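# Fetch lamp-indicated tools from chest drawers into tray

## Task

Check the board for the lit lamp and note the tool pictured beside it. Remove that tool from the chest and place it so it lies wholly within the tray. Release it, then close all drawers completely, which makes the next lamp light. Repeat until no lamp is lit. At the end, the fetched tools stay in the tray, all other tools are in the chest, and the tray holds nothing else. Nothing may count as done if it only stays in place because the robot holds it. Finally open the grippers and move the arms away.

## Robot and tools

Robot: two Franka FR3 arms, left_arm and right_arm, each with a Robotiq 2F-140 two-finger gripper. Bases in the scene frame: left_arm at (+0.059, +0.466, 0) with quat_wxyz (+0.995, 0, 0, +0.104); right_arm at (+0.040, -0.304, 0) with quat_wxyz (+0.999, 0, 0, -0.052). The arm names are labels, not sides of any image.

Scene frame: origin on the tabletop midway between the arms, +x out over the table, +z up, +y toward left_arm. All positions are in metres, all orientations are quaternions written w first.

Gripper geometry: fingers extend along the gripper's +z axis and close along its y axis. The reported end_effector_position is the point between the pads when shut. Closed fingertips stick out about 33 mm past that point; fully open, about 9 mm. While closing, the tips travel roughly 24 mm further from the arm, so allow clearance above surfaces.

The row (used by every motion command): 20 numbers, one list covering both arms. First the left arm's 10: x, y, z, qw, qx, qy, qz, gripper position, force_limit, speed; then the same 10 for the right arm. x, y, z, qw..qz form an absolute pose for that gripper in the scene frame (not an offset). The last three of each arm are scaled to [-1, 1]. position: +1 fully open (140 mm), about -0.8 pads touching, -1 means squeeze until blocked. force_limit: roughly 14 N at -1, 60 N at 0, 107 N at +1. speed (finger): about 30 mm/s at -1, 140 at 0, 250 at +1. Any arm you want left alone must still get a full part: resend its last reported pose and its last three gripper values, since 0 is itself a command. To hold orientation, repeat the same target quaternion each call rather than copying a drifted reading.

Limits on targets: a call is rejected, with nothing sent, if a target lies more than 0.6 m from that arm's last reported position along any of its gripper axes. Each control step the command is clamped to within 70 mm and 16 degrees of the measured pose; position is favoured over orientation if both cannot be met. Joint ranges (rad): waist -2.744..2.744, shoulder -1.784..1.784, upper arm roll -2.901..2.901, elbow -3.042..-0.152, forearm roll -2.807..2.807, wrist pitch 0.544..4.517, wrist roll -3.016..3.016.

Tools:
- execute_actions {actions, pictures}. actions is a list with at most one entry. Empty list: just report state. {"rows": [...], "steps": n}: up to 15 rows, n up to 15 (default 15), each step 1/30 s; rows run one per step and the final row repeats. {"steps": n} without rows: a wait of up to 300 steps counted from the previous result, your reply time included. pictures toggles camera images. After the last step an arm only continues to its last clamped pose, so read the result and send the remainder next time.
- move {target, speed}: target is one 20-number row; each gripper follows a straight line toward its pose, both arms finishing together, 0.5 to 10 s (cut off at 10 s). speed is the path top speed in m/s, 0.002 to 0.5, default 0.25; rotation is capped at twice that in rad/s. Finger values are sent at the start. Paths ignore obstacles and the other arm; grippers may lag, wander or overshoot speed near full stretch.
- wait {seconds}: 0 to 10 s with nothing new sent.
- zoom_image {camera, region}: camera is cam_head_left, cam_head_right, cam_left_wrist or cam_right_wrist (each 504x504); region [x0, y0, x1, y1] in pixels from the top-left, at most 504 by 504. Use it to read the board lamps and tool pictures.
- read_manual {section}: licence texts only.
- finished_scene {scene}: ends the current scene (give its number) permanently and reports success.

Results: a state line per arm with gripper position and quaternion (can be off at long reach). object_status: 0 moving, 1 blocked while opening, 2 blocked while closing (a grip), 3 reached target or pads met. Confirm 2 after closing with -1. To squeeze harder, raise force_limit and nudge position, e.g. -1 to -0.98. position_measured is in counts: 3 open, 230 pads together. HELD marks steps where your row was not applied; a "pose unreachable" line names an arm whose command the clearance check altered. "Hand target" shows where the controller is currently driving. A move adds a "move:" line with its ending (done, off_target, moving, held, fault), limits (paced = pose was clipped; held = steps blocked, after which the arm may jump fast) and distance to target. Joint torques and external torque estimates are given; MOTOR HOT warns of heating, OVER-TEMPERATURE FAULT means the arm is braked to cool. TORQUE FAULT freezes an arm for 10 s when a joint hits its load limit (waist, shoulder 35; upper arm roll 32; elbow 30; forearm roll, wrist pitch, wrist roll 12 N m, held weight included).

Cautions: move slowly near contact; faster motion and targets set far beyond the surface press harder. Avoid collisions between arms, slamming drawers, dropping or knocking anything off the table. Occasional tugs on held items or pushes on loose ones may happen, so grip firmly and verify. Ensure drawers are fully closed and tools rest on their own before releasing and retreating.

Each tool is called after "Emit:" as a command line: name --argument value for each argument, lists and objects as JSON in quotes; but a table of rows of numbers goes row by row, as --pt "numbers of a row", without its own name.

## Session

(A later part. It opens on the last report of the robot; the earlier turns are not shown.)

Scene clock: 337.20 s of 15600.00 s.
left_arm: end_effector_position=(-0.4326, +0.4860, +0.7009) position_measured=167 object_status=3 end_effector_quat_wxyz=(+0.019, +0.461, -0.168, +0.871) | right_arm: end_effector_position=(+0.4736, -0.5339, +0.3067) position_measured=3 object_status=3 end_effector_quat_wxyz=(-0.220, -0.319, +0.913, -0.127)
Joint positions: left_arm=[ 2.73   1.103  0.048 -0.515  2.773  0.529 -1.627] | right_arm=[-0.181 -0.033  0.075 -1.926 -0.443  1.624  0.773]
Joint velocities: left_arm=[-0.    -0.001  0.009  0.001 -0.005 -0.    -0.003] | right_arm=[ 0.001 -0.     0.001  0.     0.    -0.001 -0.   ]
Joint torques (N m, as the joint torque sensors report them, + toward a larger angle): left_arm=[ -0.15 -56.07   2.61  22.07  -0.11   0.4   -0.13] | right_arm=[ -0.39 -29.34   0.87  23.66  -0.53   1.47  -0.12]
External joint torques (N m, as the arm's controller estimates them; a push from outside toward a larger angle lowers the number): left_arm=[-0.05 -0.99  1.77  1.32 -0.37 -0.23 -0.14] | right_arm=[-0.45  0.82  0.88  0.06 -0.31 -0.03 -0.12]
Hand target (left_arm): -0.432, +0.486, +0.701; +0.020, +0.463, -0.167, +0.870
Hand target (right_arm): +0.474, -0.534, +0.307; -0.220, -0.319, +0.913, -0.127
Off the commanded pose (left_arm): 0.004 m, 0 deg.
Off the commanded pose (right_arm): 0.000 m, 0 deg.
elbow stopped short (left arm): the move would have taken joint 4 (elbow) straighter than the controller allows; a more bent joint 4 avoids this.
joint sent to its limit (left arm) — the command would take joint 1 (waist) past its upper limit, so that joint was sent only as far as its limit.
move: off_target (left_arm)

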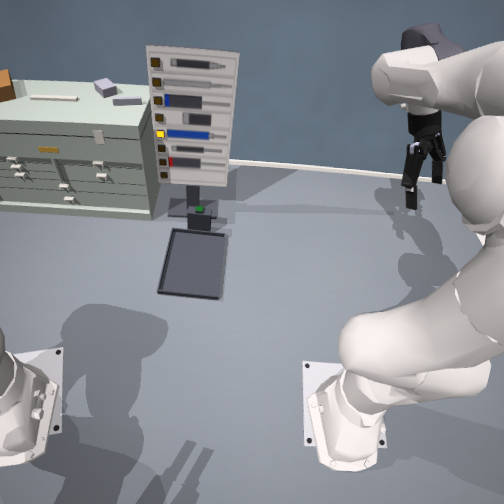

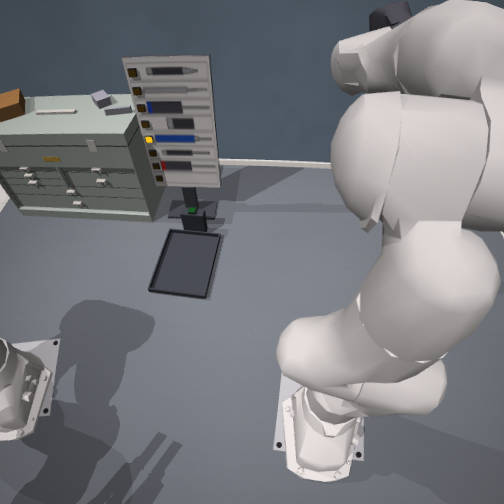

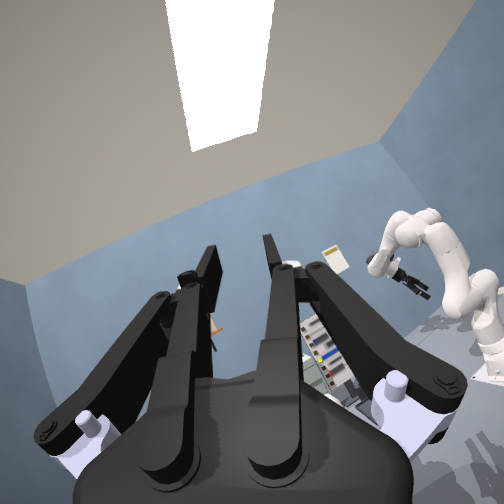

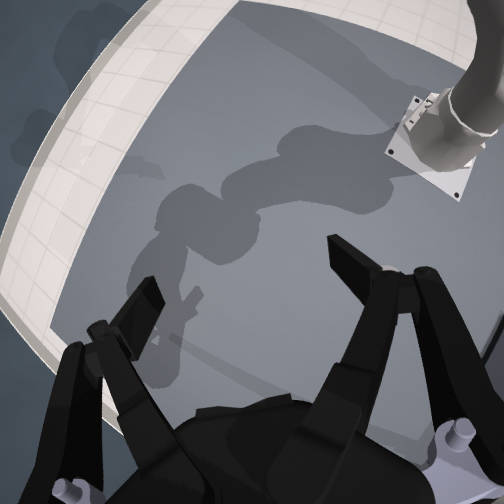

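Emit:
move --target '[-0.401,0.592,0.721,-0.032,-0.510,-0.249,-0.823,-0.3,0,0,0.4736,-0.5339,0.3067,-0.220,-0.319,0.913,-0.127,1,0,0]' --speed 0.3

Emit:
move --target '[-0.414,0.684,0.660,-0.040,-0.468,-0.620,-0.628,-0.3,0,0,0.4736,-0.5339,0.3067,-0.220,-0.319,0.913,-0.127,1,0,0]' --speed 0.3

Emit:
move --target '[-0.461,0.701,0.562,-0.041,-0.342,-0.882,-0.322,-0.3,0,0,0.4736,-0.5339,0.3067,-0.220,-0.319,0.913,-0.127,1,0,0]' --speed 0.3

Emit:
move --target '[-0.414,0.684,0.660,-0.040,-0.468,-0.620,-0.628,-0.3,0,0,0.4736,-0.5339,0.3067,-0.220,-0.319,0.913,-0.127,1,0,0]' --speed 0.3

Scene clock: 369.37 s of 15600.00 s.
left_arm: end_effector_position=(-0.3992, +0.5890, +0.7226) position_measured=167 object_status=3 end_effector_quat_wxyz=(+0.033, +0.511, +0.247, +0.823) | right_arm: end_effector_position=(+0.4736, -0.5339, +0.3067) position_measured=3 object_status=3 end_effector_quat_wxyz=(-0.220, -0.319, +0.913, -0.127)
Joint positions: left_arm=[ 2.729  1.104  0.912 -0.515  2.751  0.529 -1.634] | right_arm=[-0.181 -0.033  0.075 -1.926 -0.443  1.624  0.773]
Joint velocities: left_arm=[ 0.001 -0.     0.009  0.    -0.004  0.    -0.008] | right_arm=[ 0.     0.002 -0.002  0.001 -0.     0.001  0.   ]
Joint torques (N m, as the joint torque sensors report them, + toward a larger angle): left_arm=[  0.23 -53.31   9.31  12.57  -2.69   0.76  -0.16] | right_arm=[ -0.24 -29.99   0.92  23.54  -0.52   1.47  -0.13]
External joint torques (N m, as the arm's controller estimates them; a push from outside toward a larger angle lowers the number): left_arm=[ 0.23 -0.08  2.22 -0.48 -0.57 -0.42 -0.21] | right_arm=[-0.23  0.07  1.01 -0.03 -0.29 -0.02 -0.14]
Hand target (left_arm): -0.400, +0.588, +0.722; +0.035, +0.510, +0.249, +0.823
Hand target (right_arm): +0.474, -0.534, +0.307; -0.220, -0.319, +0.913, -0.127
Off the commanded pose (left_arm): 0.004 m, 0 deg.
Off the commanded pose (right_arm): 0.000 m, 0 deg.
elbow stopped short (left arm): the move would have taken joint 4 (elbow) straighter than the controller allows; a more bent joint 4 avoids this.
joint sent to its limit (left arm) — the command would take joint 1 (waist) past its upper limit and joint 6 (wrist pitch) past its lower limit, so those joints were sent only as far as their limits.
After step 90, 27.30 s passed at rest.
move: off_target (left_arm)

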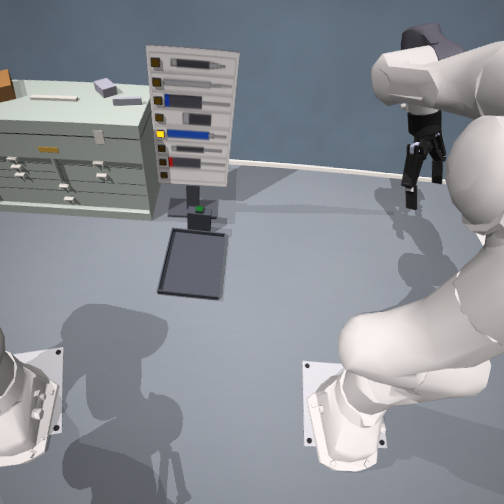

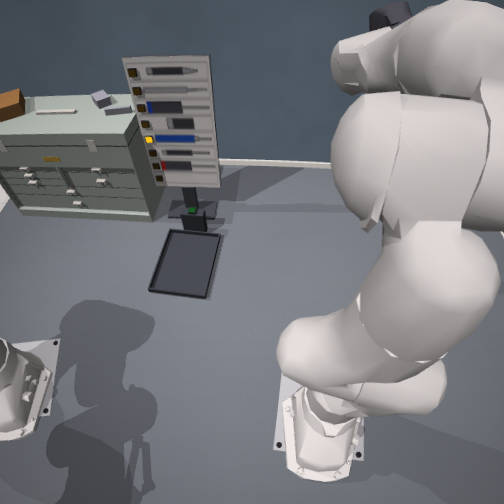

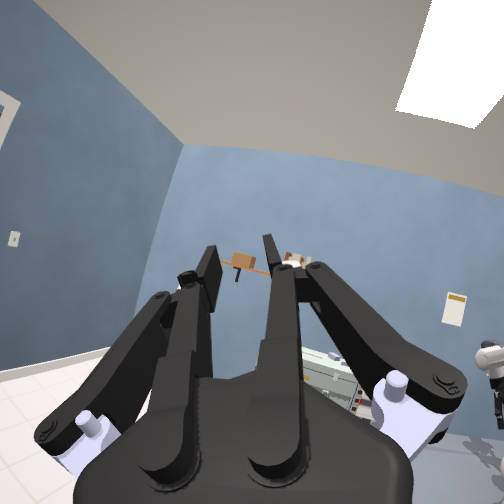

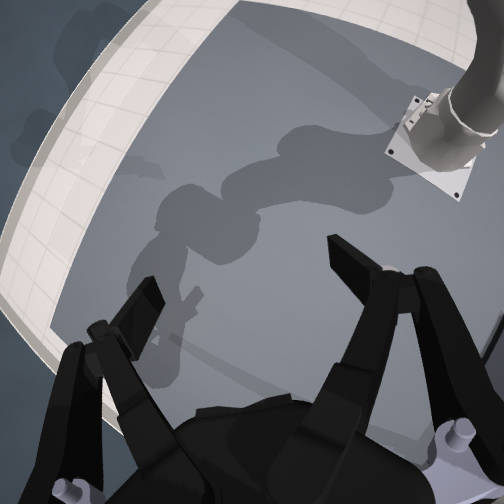

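Scene clock: 371.40 s of 15600.00 s.
left_arm: end_effector_position=(-0.4116, +0.6826, +0.6630) position_measured=167 object_status=3 end_effector_quat_wxyz=(+0.042, +0.465, +0.621, +0.629) | right_arm: end_effector_position=(+0.4736, -0.5339, +0.3067) position_measured=3 object_status=3 end_effector_quat_wxyz=(-0.220, -0.319, +0.913, -0.127)
Joint positions: left_arm=[ 2.729  1.123  1.809 -0.531  2.684  0.529 -1.659] | right_arm=[-0.181 -0.033  0.075 -1.926 -0.443  1.624  0.773]
Joint velocities: left_arm=[-0.     0.002 -0.008  0.     0.021 -0.     0.006] | right_arm=[-0.001 -0.    -0.001  0.001 -0.     0.    -0.001]
Joint torques (N m, as the joint torque sensors report them, + toward a larger angle): left_arm=[  0.78 -51.83   7.91  -2.58  -2.38   1.93   0.35] | right_arm=[ -0.08 -29.62   0.62  23.84  -0.53   1.53  -0.16]
External joint torques (N m, as the arm's controller estimates them; a push from outside toward a larger angle lowers the number): left_arm=[ 0.72 -2.26 -0.63  1.2   0.59 -0.06  0.29] | right_arm=[ 0.03  0.53  0.8   0.24 -0.3   0.05 -0.17]
Hand target (left_arm): -0.412, +0.683, +0.663; +0.041, +0.467, +0.620, +0.629
Hand target (right_arm): +0.474, -0.534, +0.307; -0.220, -0.319, +0.913, -0.127
Off the commanded pose (left_arm): 0.004 m, 0 deg.
Off the commanded pose (right_arm): 0.000 m, 0 deg.
joint sent to its limit (left arm) — the command would take joint 1 (waist) past its upper limit, so that joint was sent only as far as its limit.
move: off_target (left_arm)

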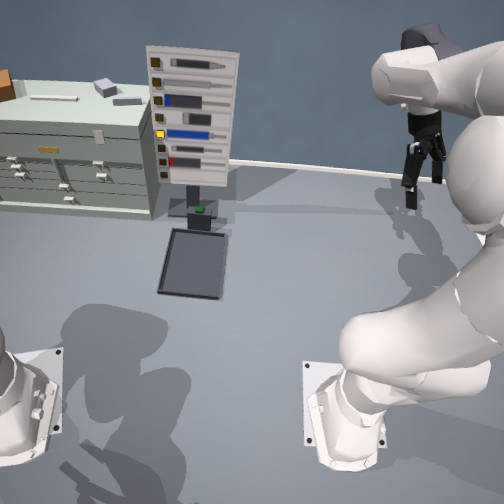

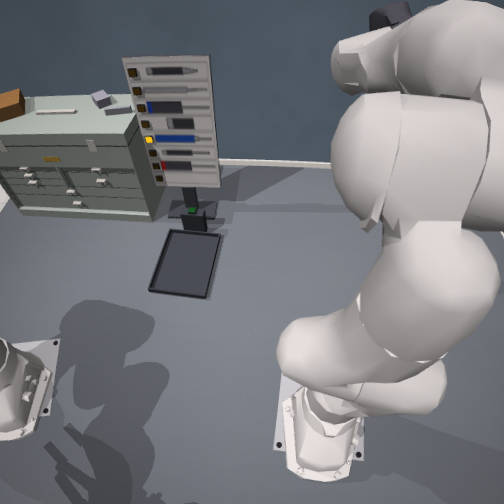

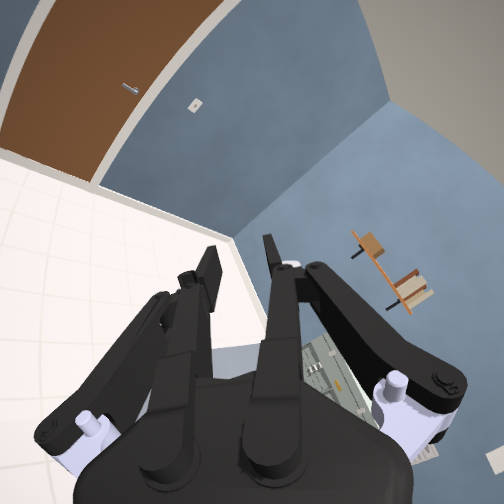

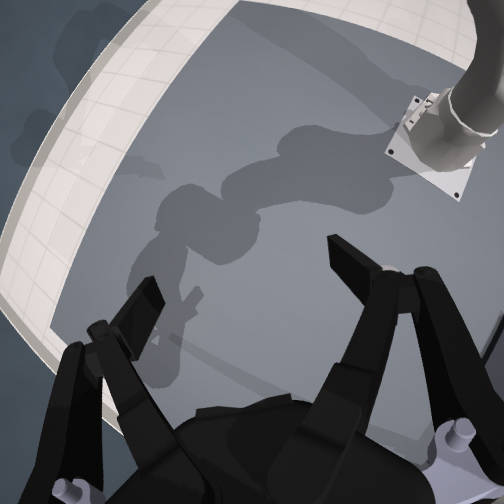

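Scene clock: 373.43 s of 15600.00 s.
left_arm: end_effector_position=(-0.4600, +0.7036, +0.5656) position_measured=167 object_status=3 end_effector_quat_wxyz=(+0.043, +0.332, +0.884, +0.325) | right_arm: end_effector_position=(+0.4736, -0.5339, +0.3067) position_measured=3 object_status=3 end_effector_quat_wxyz=(-0.220, -0.319, +0.913, -0.127)
Joint positions: left_arm=[ 2.729  1.107  2.6   -0.531  2.762  0.529 -1.654] | right_arm=[-0.181 -0.033  0.075 -1.926 -0.443  1.624  0.773]
Joint velocities: left_arm=[ 0.    -0.013 -0.018  0.018  0.042 -0.     0.051] | right_arm=[ 0.    -0.    -0.001 -0.002 -0.    -0.001  0.001]
Joint torques (N m, as the joint torque sensors report them, + toward a larger angle): left_arm=[  0.39 -48.79   3.74 -15.69  -1.23   2.18   0.33] | right_arm=[ -0.31 -29.59   0.72  23.93  -0.49   1.52  -0.13]
External joint torques (N m, as the arm's controller estimates them; a push from outside toward a larger angle lowers the number): left_arm=[ 0.37 -2.18 -0.41  0.31  0.55 -0.26  0.3 ] | right_arm=[-0.29  0.54  0.81  0.4  -0.27  0.04 -0.13]
Hand target (left_arm): -0.460, +0.703, +0.565; +0.041, +0.339, +0.882, +0.324
Hand target (right_arm): +0.474, -0.534, +0.307; -0.220, -0.319, +0.913, -0.127
Off the commanded pose (left_arm): 0.005 m, 1 deg.
Off the commanded pose (right_arm): 0.000 m, 0 deg.
joint sent to its limit (left arm) — the command would take joint 1 (waist) past its upper limit, so that joint was sent only as far as its limit.
move: off_target (left_arm)

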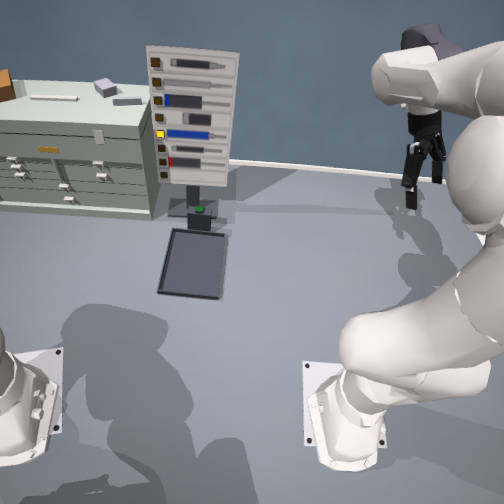

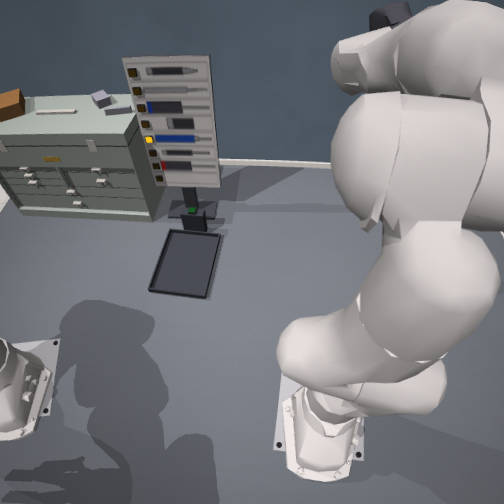

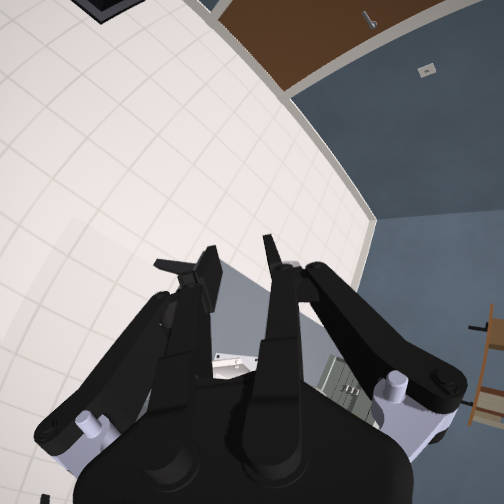

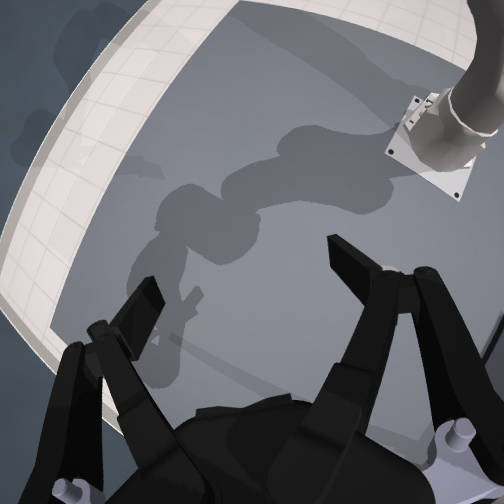

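Scene clock: 375.40 s of 15600.00 s.
left_arm: end_effector_position=(-0.4154, +0.6835, +0.6570) position_measured=167 object_status=3 end_effector_quat_wxyz=(+0.035, +0.471, +0.619, +0.627) | right_arm: end_effector_position=(+0.4736, -0.5339, +0.3067) position_measured=3 object_status=3 end_effector_quat_wxyz=(-0.220, -0.319, +0.913, -0.127)
Joint positions: left_arm=[ 2.729  1.137  1.834 -0.535  2.669  0.529 -1.632] | right_arm=[-0.181 -0.033  0.075 -1.926 -0.443  1.624  0.773]
Joint velocities: left_arm=[-0.     0.014  0.04   0.    -0.068  0.001 -0.021] | right_arm=[-0.    -0.001 -0.001 -0.001 -0.001 -0.001 -0.002]
Joint torques (N m, as the joint torque sensors report them, + toward a larger angle): left_arm=[ -0.15 -49.62  10.3   -5.15  -3.47   1.65  -0.15] | right_arm=[ -0.12 -29.81   0.73  23.79  -0.53   1.49  -0.13]
External joint torques (N m, as the arm's controller estimates them; a push from outside toward a larger angle lowers the number): left_arm=[-0.2   0.33  1.71 -0.89 -0.51 -0.34 -0.21] | right_arm=[-0.09  0.52  0.83  0.11 -0.3   0.   -0.14]
Hand target (left_arm): -0.415, +0.683, +0.657; +0.037, +0.469, +0.620, +0.628
Hand target (right_arm): +0.474, -0.534, +0.307; -0.220, -0.319, +0.913, -0.127
Off the commanded pose (left_arm): 0.003 m, 1 deg.
Off the commanded pose (right_arm): 0.000 m, 0 deg.
joint sent to its limit (left arm) — the command would take joint 1 (waist) past its upper limit and joint 6 (wrist pitch) past its lower limit, so those joints were sent only as far as their limits.
move: done

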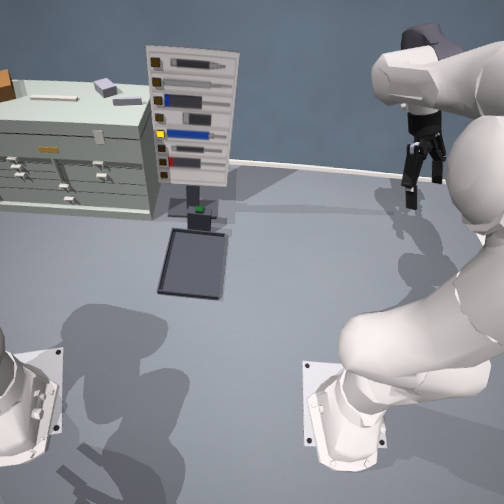

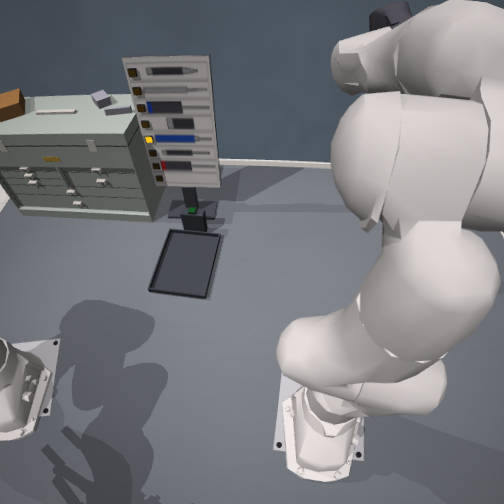

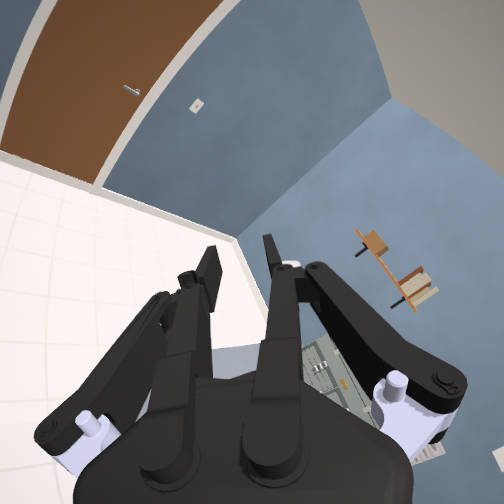

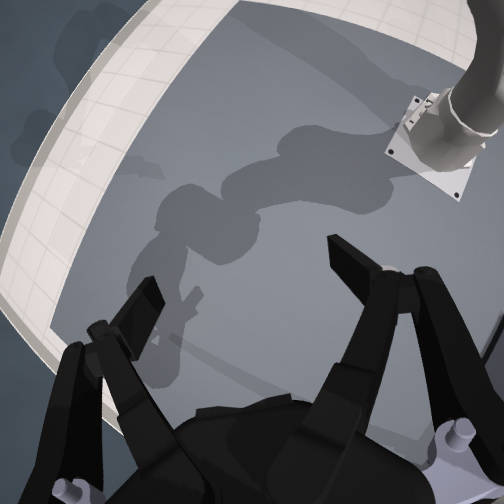

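Emit:
move --target '[-0.401,0.592,0.721,-0.032,-0.510,-0.249,-0.823,-0.3,0,0,0.4736,-0.5339,0.3067,-0.220,-0.319,0.913,-0.127,1,0,0]' --speed 0.3

Emit:
move --target '[-0.432,0.489,0.703,-0.018,-0.462,0.167,-0.872,-0.3,0,0,0.4736,-0.5339,0.3067,-0.220,-0.319,0.913,-0.127,1,0,0]' --speed 0.3

Emit:
move --target '[-0.454,0.363,0.598,-0.163,0.382,-0.444,0.794,-0.3,0,0,0.4736,-0.5339,0.3067,-0.220,-0.319,0.913,-0.127,1,0,0]' --speed 0.25

Scene clock: 415.23 s of 15600.00 s.
left_arm: end_effector_position=(-0.4014, +0.5932, +0.7177) position_measured=167 object_status=3 end_effector_quat_wxyz=(+0.025, +0.511, +0.248, +0.823) | right_arm: end_effector_position=(+0.4736, -0.5339, +0.3067) position_measured=3 object_status=3 end_effector_quat_wxyz=(-0.220, -0.319, +0.913, -0.127)
Joint positions: left_arm=[ 2.677  1.183  1.203 -0.515  2.417  0.562 -1.69 ] | right_arm=[-0.181 -0.033  0.075 -1.926 -0.443  1.624  0.773]
Joint velocities: left_arm=[-0.    -0.006 -0.031  0.001  0.029  0.    -0.002] | right_arm=[ 0.    -0.001 -0.     0.001  0.     0.    -0.   ]
Joint torques (N m, as the joint torque sensors report them, + toward a larger angle): left_arm=[  0.15 -55.49   8.84   9.77  -1.37   1.42  -0.09] | right_arm=[ -0.65 -29.68   0.9   23.57  -0.51   1.45  -0.11]
External joint torques (N m, as the arm's controller estimates them; a push from outside toward a larger angle lowers the number): left_arm=[ 0.3  -2.42 -0.29  1.5   0.57  0.19 -0.14] | right_arm=[-0.62  0.66  1.   -0.14 -0.28 -0.05 -0.12]
Hand target (left_arm): -0.402, +0.594, +0.719; +0.028, +0.509, +0.249, +0.823
Hand target (right_arm): +0.474, -0.534, +0.307; -0.220, -0.319, +0.913, -0.127
Off the commanded pose (left_arm): 0.004 m, 1 deg.
Off the commanded pose (right_arm): 0.000 m, 0 deg.
elbow stopped short (left arm): the move would have taken joint 4 (elbow) straighter than the controller allows; a more bent joint 4 avoids this.
After step 90, 34.90 s passed at rest.
move: off_target (left_arm)

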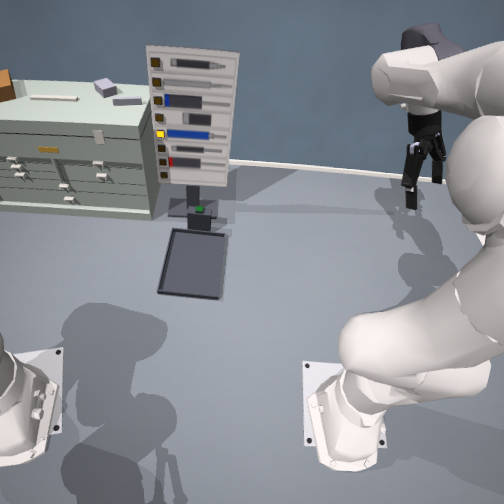

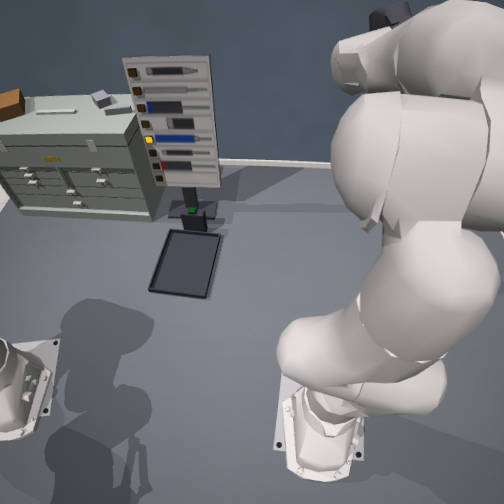

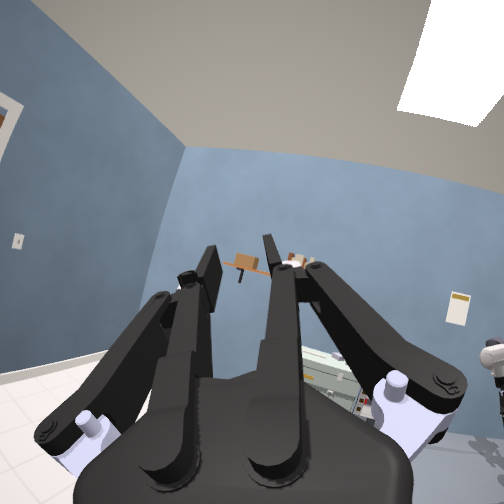

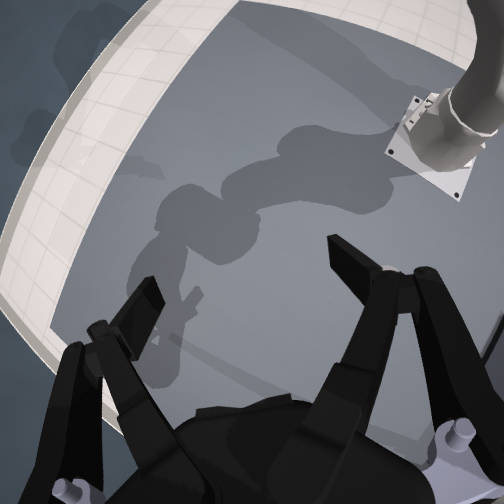

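Scene clock: 417.13 s of 15600.00 s.
left_arm: end_effector_position=(-0.4318, +0.4921, +0.7017) position_measured=167 object_status=3 end_effector_quat_wxyz=(+0.011, +0.457, -0.168, +0.873) | right_arm: end_effector_position=(+0.4736, -0.5339, +0.3067) position_measured=3 object_status=3 end_effector_quat_wxyz=(-0.220, -0.319, +0.913, -0.127)
Joint positions: left_arm=[ 2.56   1.146  0.611 -0.514  2.169  0.605 -1.734] | right_arm=[-0.181 -0.033  0.075 -1.926 -0.443  1.624  0.773]
Joint velocities: left_arm=[ 0.007 -0.003 -0.039  0.     0.031  0.    -0.003] | right_arm=[-0.001 -0.001 -0.001 -0.001  0.    -0.001  0.   ]
Joint torques (N m, as the joint torque sensors report them, + toward a larger angle): left_arm=[  1.92 -56.72   6.78  19.05   1.21   0.67  -0.37] | right_arm=[ -0.07 -29.7    0.75  23.83  -0.5    1.44  -0.16]
External joint torques (N m, as the arm's controller estimates them; a push from outside toward a larger angle lowers the number): left_arm=[ 1.8  -2.11 -0.55  1.44  0.61  0.17 -0.38] | right_arm=[ 0.03  0.58  0.93  0.17 -0.27 -0.05 -0.17]
Hand target (left_arm): -0.432, +0.491, +0.703; +0.013, +0.458, -0.166, +0.873
Hand target (right_arm): +0.474, -0.534, +0.307; -0.220, -0.319, +0.913, -0.127
Off the commanded pose (left_arm): 0.003 m, 1 deg.
Off the commanded pose (right_arm): 0.000 m, 0 deg.
elbow stopped short (left arm): the move would have taken joint 4 (elbow) straighter than the controller allows; a more bent joint 4 avoids this.
move: done

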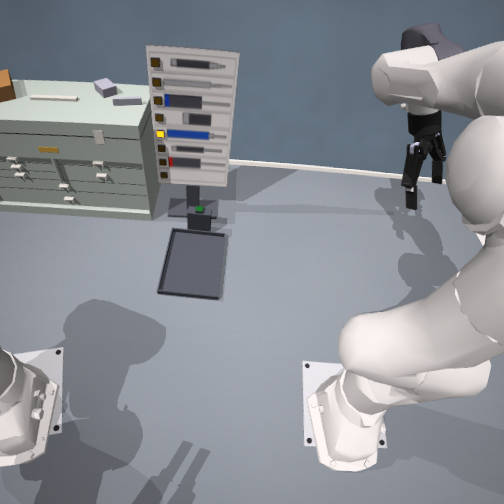

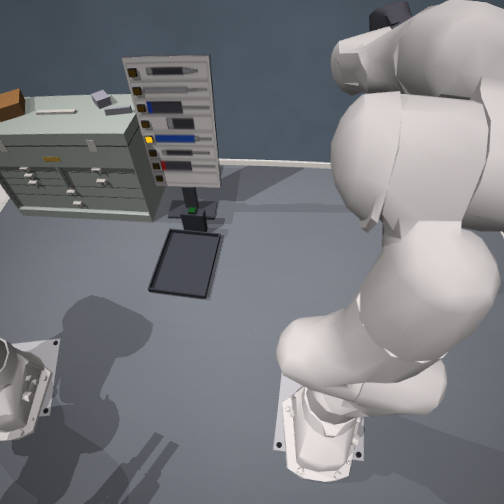

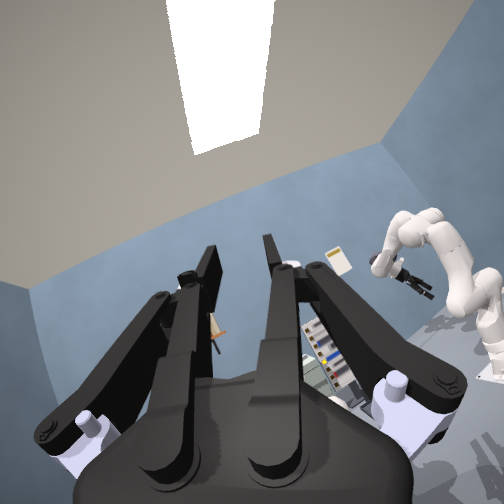

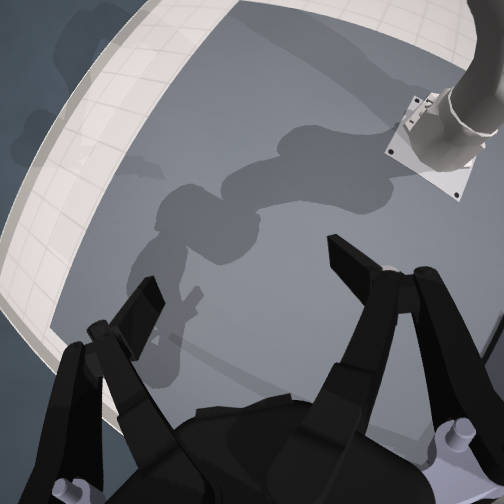

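Scene clock: 419.07 s of 15600.00 s.
left_arm: end_effector_position=(-0.4546, +0.3669, +0.5992) position_measured=167 object_status=3 end_effector_quat_wxyz=(-0.162, +0.381, -0.438, +0.798) | right_arm: end_effector_position=(+0.4736, -0.5339, +0.3067) position_measured=3 object_status=3 end_effector_quat_wxyz=(-0.220, -0.319, +0.913, -0.127)
Joint positions: left_arm=[ 2.658  1.122  0.277 -0.516  1.87   0.576 -1.639] | right_arm=[-0.181 -0.033  0.075 -1.926 -0.443  1.624  0.773]
Joint velocities: left_arm=[ 0.001  0.    -0.012  0.001  0.001 -0.     0.022] | right_arm=[-0.001  0.     0.001 -0.001 -0.001  0.001 -0.002]
Joint torques (N m, as the joint torque sensors report them, + toward a larger angle): left_arm=[  1.05 -55.64   5.52  22.01   2.61   0.46   0.19] | right_arm=[  0.06 -29.56   1.05  23.79  -0.51   1.48  -0.09]
External joint torques (N m, as the arm's controller estimates them; a push from outside toward a larger angle lowers the number): left_arm=[ 1.05 -0.75  0.07  1.76  0.14  0.28  0.22] | right_arm=[ 0.1   0.54  1.17  0.24 -0.27  0.   -0.1 ]
Hand target (left_arm): -0.455, +0.365, +0.599; -0.166, +0.379, -0.441, +0.796
Hand target (right_arm): +0.474, -0.534, +0.307; -0.220, -0.319, +0.913, -0.127
Off the commanded pose (left_arm): 0.004 m, 1 deg.
Off the commanded pose (right_arm): 0.000 m, 0 deg.
elbow stopped short (left arm): the move would have taken joint 4 (elbow) straighter than the controller allows; a more bent joint 4 avoids this.
move: off_target (left_arm)

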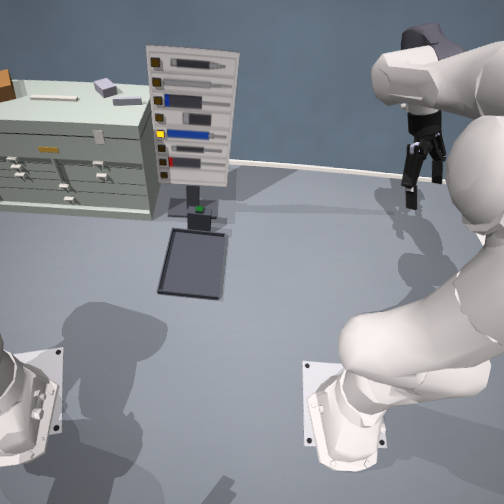

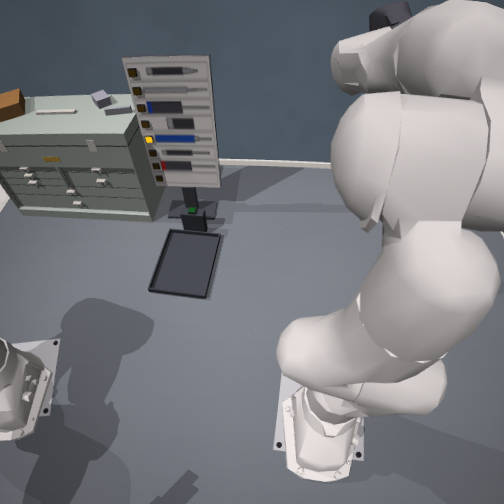

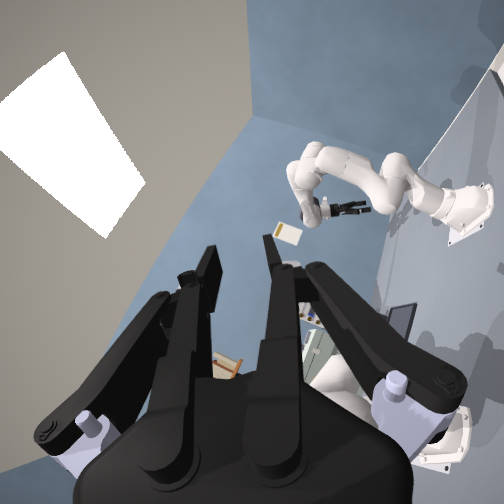

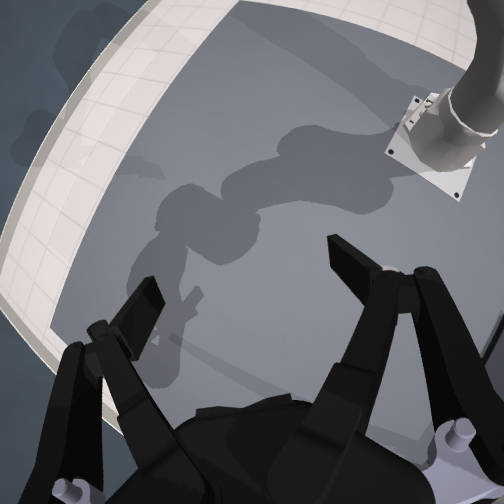

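Emit:
move --target '[-0.452,0.333,0.437,-0.325,0.256,-0.665,0.621,-0.3,0,0,0.4736,-0.5339,0.3067,-0.220,-0.319,0.913,-0.127,1,0,0]' --speed 0.25

Emit:
move --target '[-0.428,0.411,0.296,-0.449,0.100,-0.806,0.373,-0.3,0,0,0.4736,-0.5339,0.3067,-0.220,-0.319,0.913,-0.127,1,0,0]' --speed 0.25

Emit:
move --target '[-0.396,0.553,0.241,-0.515,-0.062,-0.850,0.092,-0.3,0,0,0.4736,-0.5339,0.3067,-0.220,-0.319,0.913,-0.127,1,0,0]' --speed 0.25

Scene clock: 433.67 s of 15600.00 s.
left_arm: end_effector_position=(-0.4537, +0.3339, +0.4405) position_measured=167 object_status=3 end_effector_quat_wxyz=(+0.329, -0.252, +0.662, -0.624) | right_arm: end_effector_position=(+0.4736, -0.5339, +0.3067) position_measured=3 object_status=3 end_effector_quat_wxyz=(-0.220, -0.319, +0.913, -0.127)
Joint positions: left_arm=[ 2.719  1.11   0.039 -0.533  1.406  0.531 -1.597] | right_arm=[-0.181 -0.033  0.075 -1.926 -0.443  1.624  0.773]
Joint velocities: left_arm=[ 0.001 -0.018 -0.012 -0.028 -0.017 -0.    -0.013] | right_arm=[ 0.     0.     0.001 -0.     0.001 -0.    -0.   ]
Joint torques (N m, as the joint torque sensors report them, + toward a larger angle): left_arm=[  0.88 -57.     3.07  21.02   3.02  -0.73  -0.35] | right_arm=[ -0.4  -29.64   0.37  23.63  -0.53   1.48  -0.08]
External joint torques (N m, as the arm's controller estimates them; a push from outside toward a larger angle lowers the number): left_arm=[ 0.64 -2.21 -0.65  0.36 -0.44 -0.39 -0.3 ] | right_arm=[-0.52  0.52  0.32  0.   -0.32 -0.02 -0.08]
Hand target (left_arm): -0.453, +0.333, +0.440; +0.330, -0.254, +0.662, -0.623
Hand target (right_arm): +0.474, -0.534, +0.307; -0.220, -0.319, +0.913, -0.127
Off the commanded pose (left_arm): 0.004 m, 1 deg.
Off the commanded pose (right_arm): 0.000 m, 0 deg.
elbow stopped short (left arm): the move would have taken joint 4 (elbow) straighter than the controller allows; a more bent joint 4 avoids this.
After step 90, 9.63 s passed at rest.
move: off_target (left_arm)

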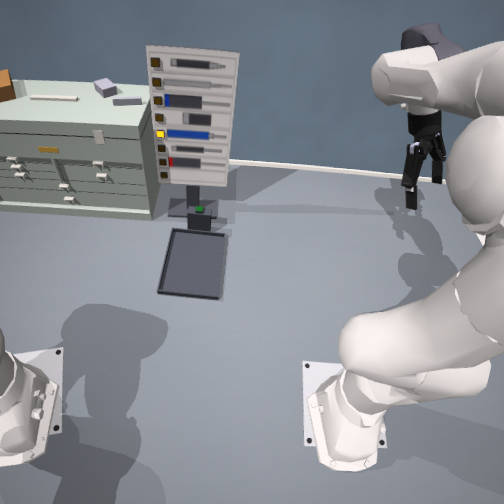

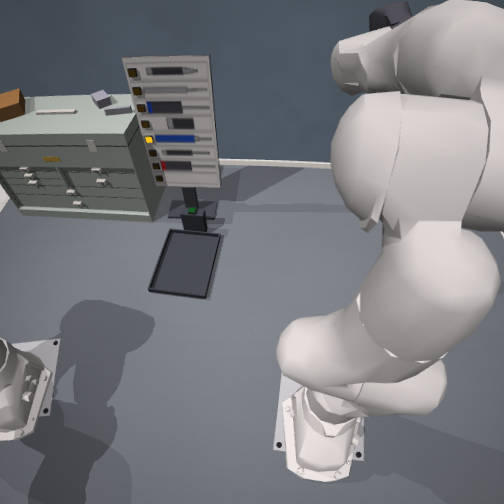

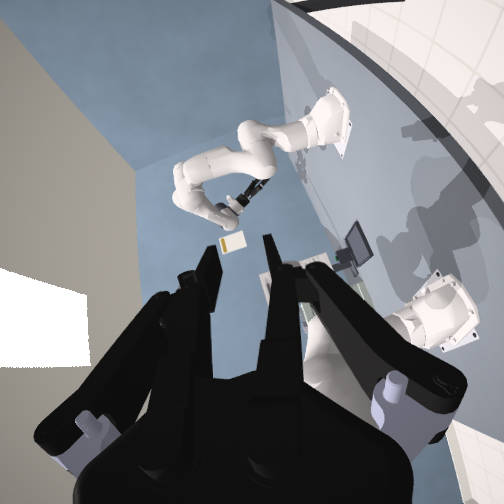

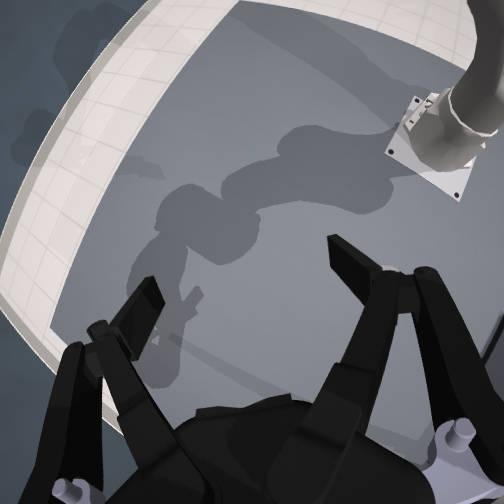

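Scene clock: 435.57 s of 15600.00 s.
left_arm: end_effector_position=(-0.4271, +0.4094, +0.2995) position_measured=167 object_status=3 end_effector_quat_wxyz=(+0.457, -0.093, +0.802, -0.374) | right_arm: end_effector_position=(+0.4736, -0.5339, +0.3067) position_measured=3 object_status=3 end_effector_quat_wxyz=(-0.220, -0.319, +0.913, -0.127)
Joint positions: left_arm=[ 2.715  1.088  0.024 -0.569  0.71   0.533 -1.6  ] | right_arm=[-0.181 -0.033  0.075 -1.926 -0.443  1.624  0.773]
Joint velocities: left_arm=[ 0.004 -0.038 -0.011 -0.055 -0.022  0.017 -0.041] | right_arm=[-0.001  0.001  0.     0.001  0.    -0.001  0.001]
Joint torques (N m, as the joint torque sensors report them, + toward a larger angle): left_arm=[  1.36 -55.21   2.82  20.02   2.46  -0.48  -0.21] | right_arm=[  0.16 -29.23   0.69  23.51  -0.54   1.45  -0.11]
External joint torques (N m, as the arm's controller estimates them; a push from outside toward a larger angle lowers the number): left_arm=[ 1.33 -0.94 -0.16 -0.46 -0.45  0.41 -0.16] | right_arm=[ 0.28  0.8   0.88 -0.03 -0.3  -0.03 -0.12]
Hand target (left_arm): -0.428, +0.409, +0.298; +0.454, -0.098, +0.802, -0.375
Hand target (right_arm): +0.474, -0.534, +0.307; -0.220, -0.319, +0.913, -0.127
Off the commanded pose (left_arm): 0.004 m, 1 deg.
Off the commanded pose (right_arm): 0.000 m, 0 deg.
elbow stopped short (left arm): the move would have taken joint 4 (elbow) straighter than the controller allows; a more bent joint 4 avoids this.
move: off_target (left_arm)

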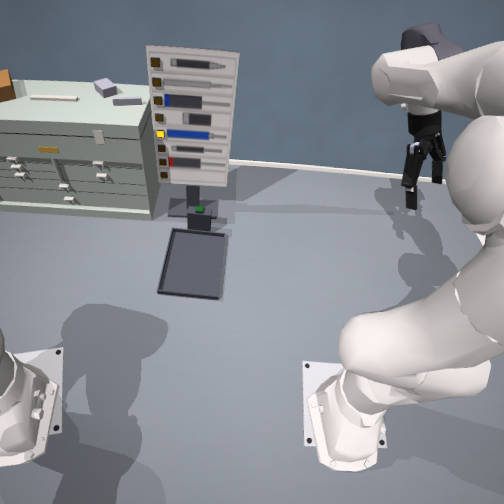

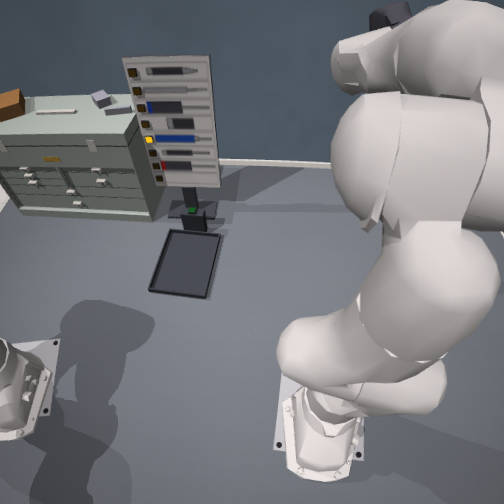

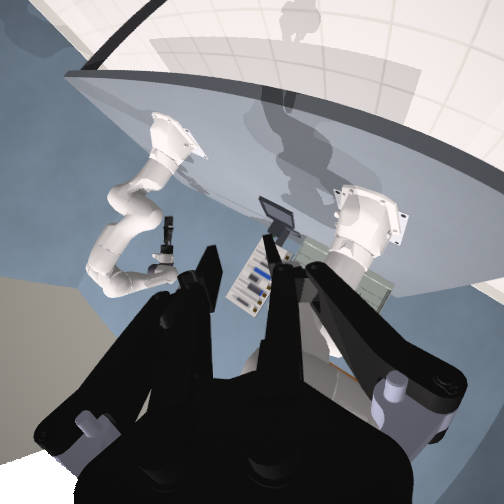

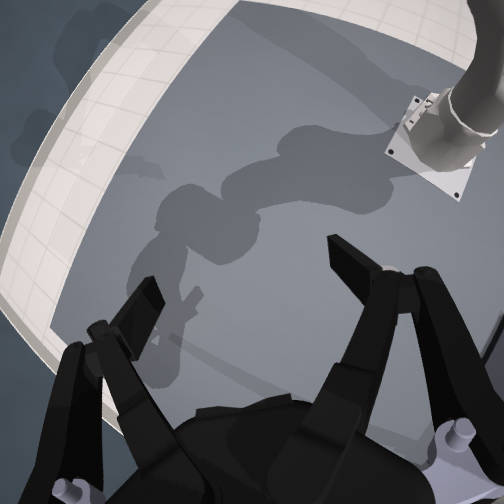

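Scene clock: 437.40 s of 15600.00 s.
left_arm: end_effector_position=(-0.3953, +0.5508, +0.2409) position_measured=167 object_status=3 end_effector_quat_wxyz=(+0.518, +0.069, +0.847, -0.096) | right_arm: end_effector_position=(+0.4736, -0.5339, +0.3067) position_measured=3 object_status=3 end_effector_quat_wxyz=(-0.220, -0.319, +0.913, -0.127)
Joint positions: left_arm=[ 2.727  1.094 -0.046 -0.546  0.1    0.529 -1.607] | right_arm=[-0.181 -0.033  0.075 -1.926 -0.443  1.624  0.773]
Joint velocities: left_arm=[ 0.     0.     0.002  0.001 -0.015  0.    -0.   ] | right_arm=[ 0.    -0.001 -0.    -0.     0.     0.001 -0.001]
Joint torques (N m, as the joint torque sensors report them, + toward a larger angle): left_arm=[  1.2  -56.75   1.05  20.86   0.54  -0.93  -0.26] | right_arm=[ -0.07 -29.61   1.06  23.74  -0.56   1.45  -0.13]
External joint torques (N m, as the arm's controller estimates them; a push from outside toward a larger angle lowers the number): left_arm=[ 1.01 -2.33  0.47  0.54 -0.55  0.13 -0.23] | right_arm=[-0.02  0.6   1.19  0.13 -0.33 -0.04 -0.14]
Hand target (left_arm): -0.396, +0.550, +0.241; +0.518, +0.066, +0.848, -0.095
Hand target (right_arm): +0.474, -0.534, +0.307; -0.220, -0.319, +0.913, -0.127
Off the commanded pose (left_arm): 0.002 m, 1 deg.
Off the commanded pose (right_arm): 0.000 m, 0 deg.
joint sent to its limit (left arm) — the command would take joint 1 (waist) past its upper limit, so that joint was sent only as far as its limit.
move: done

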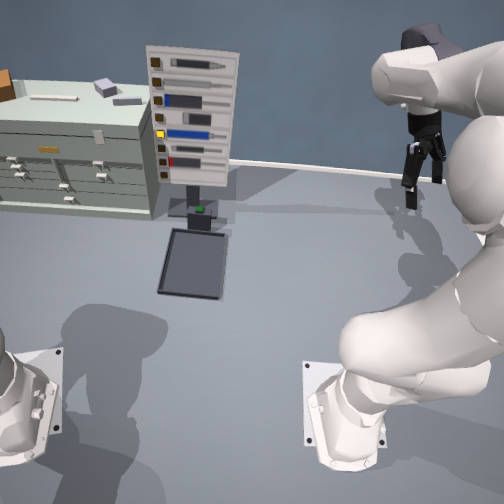

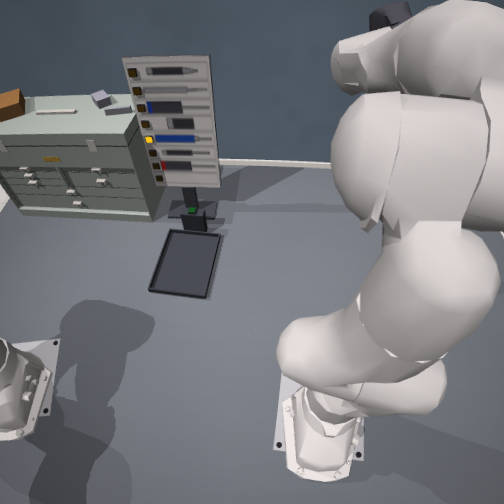

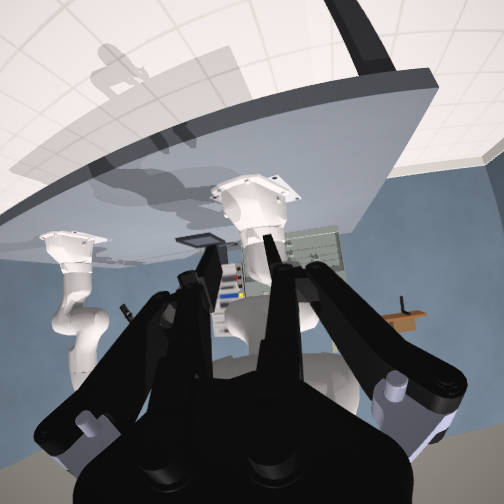

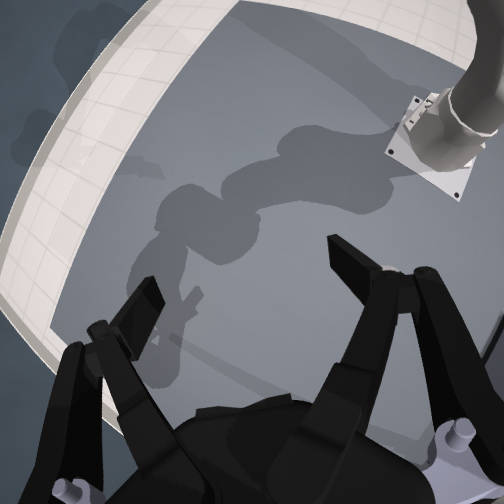

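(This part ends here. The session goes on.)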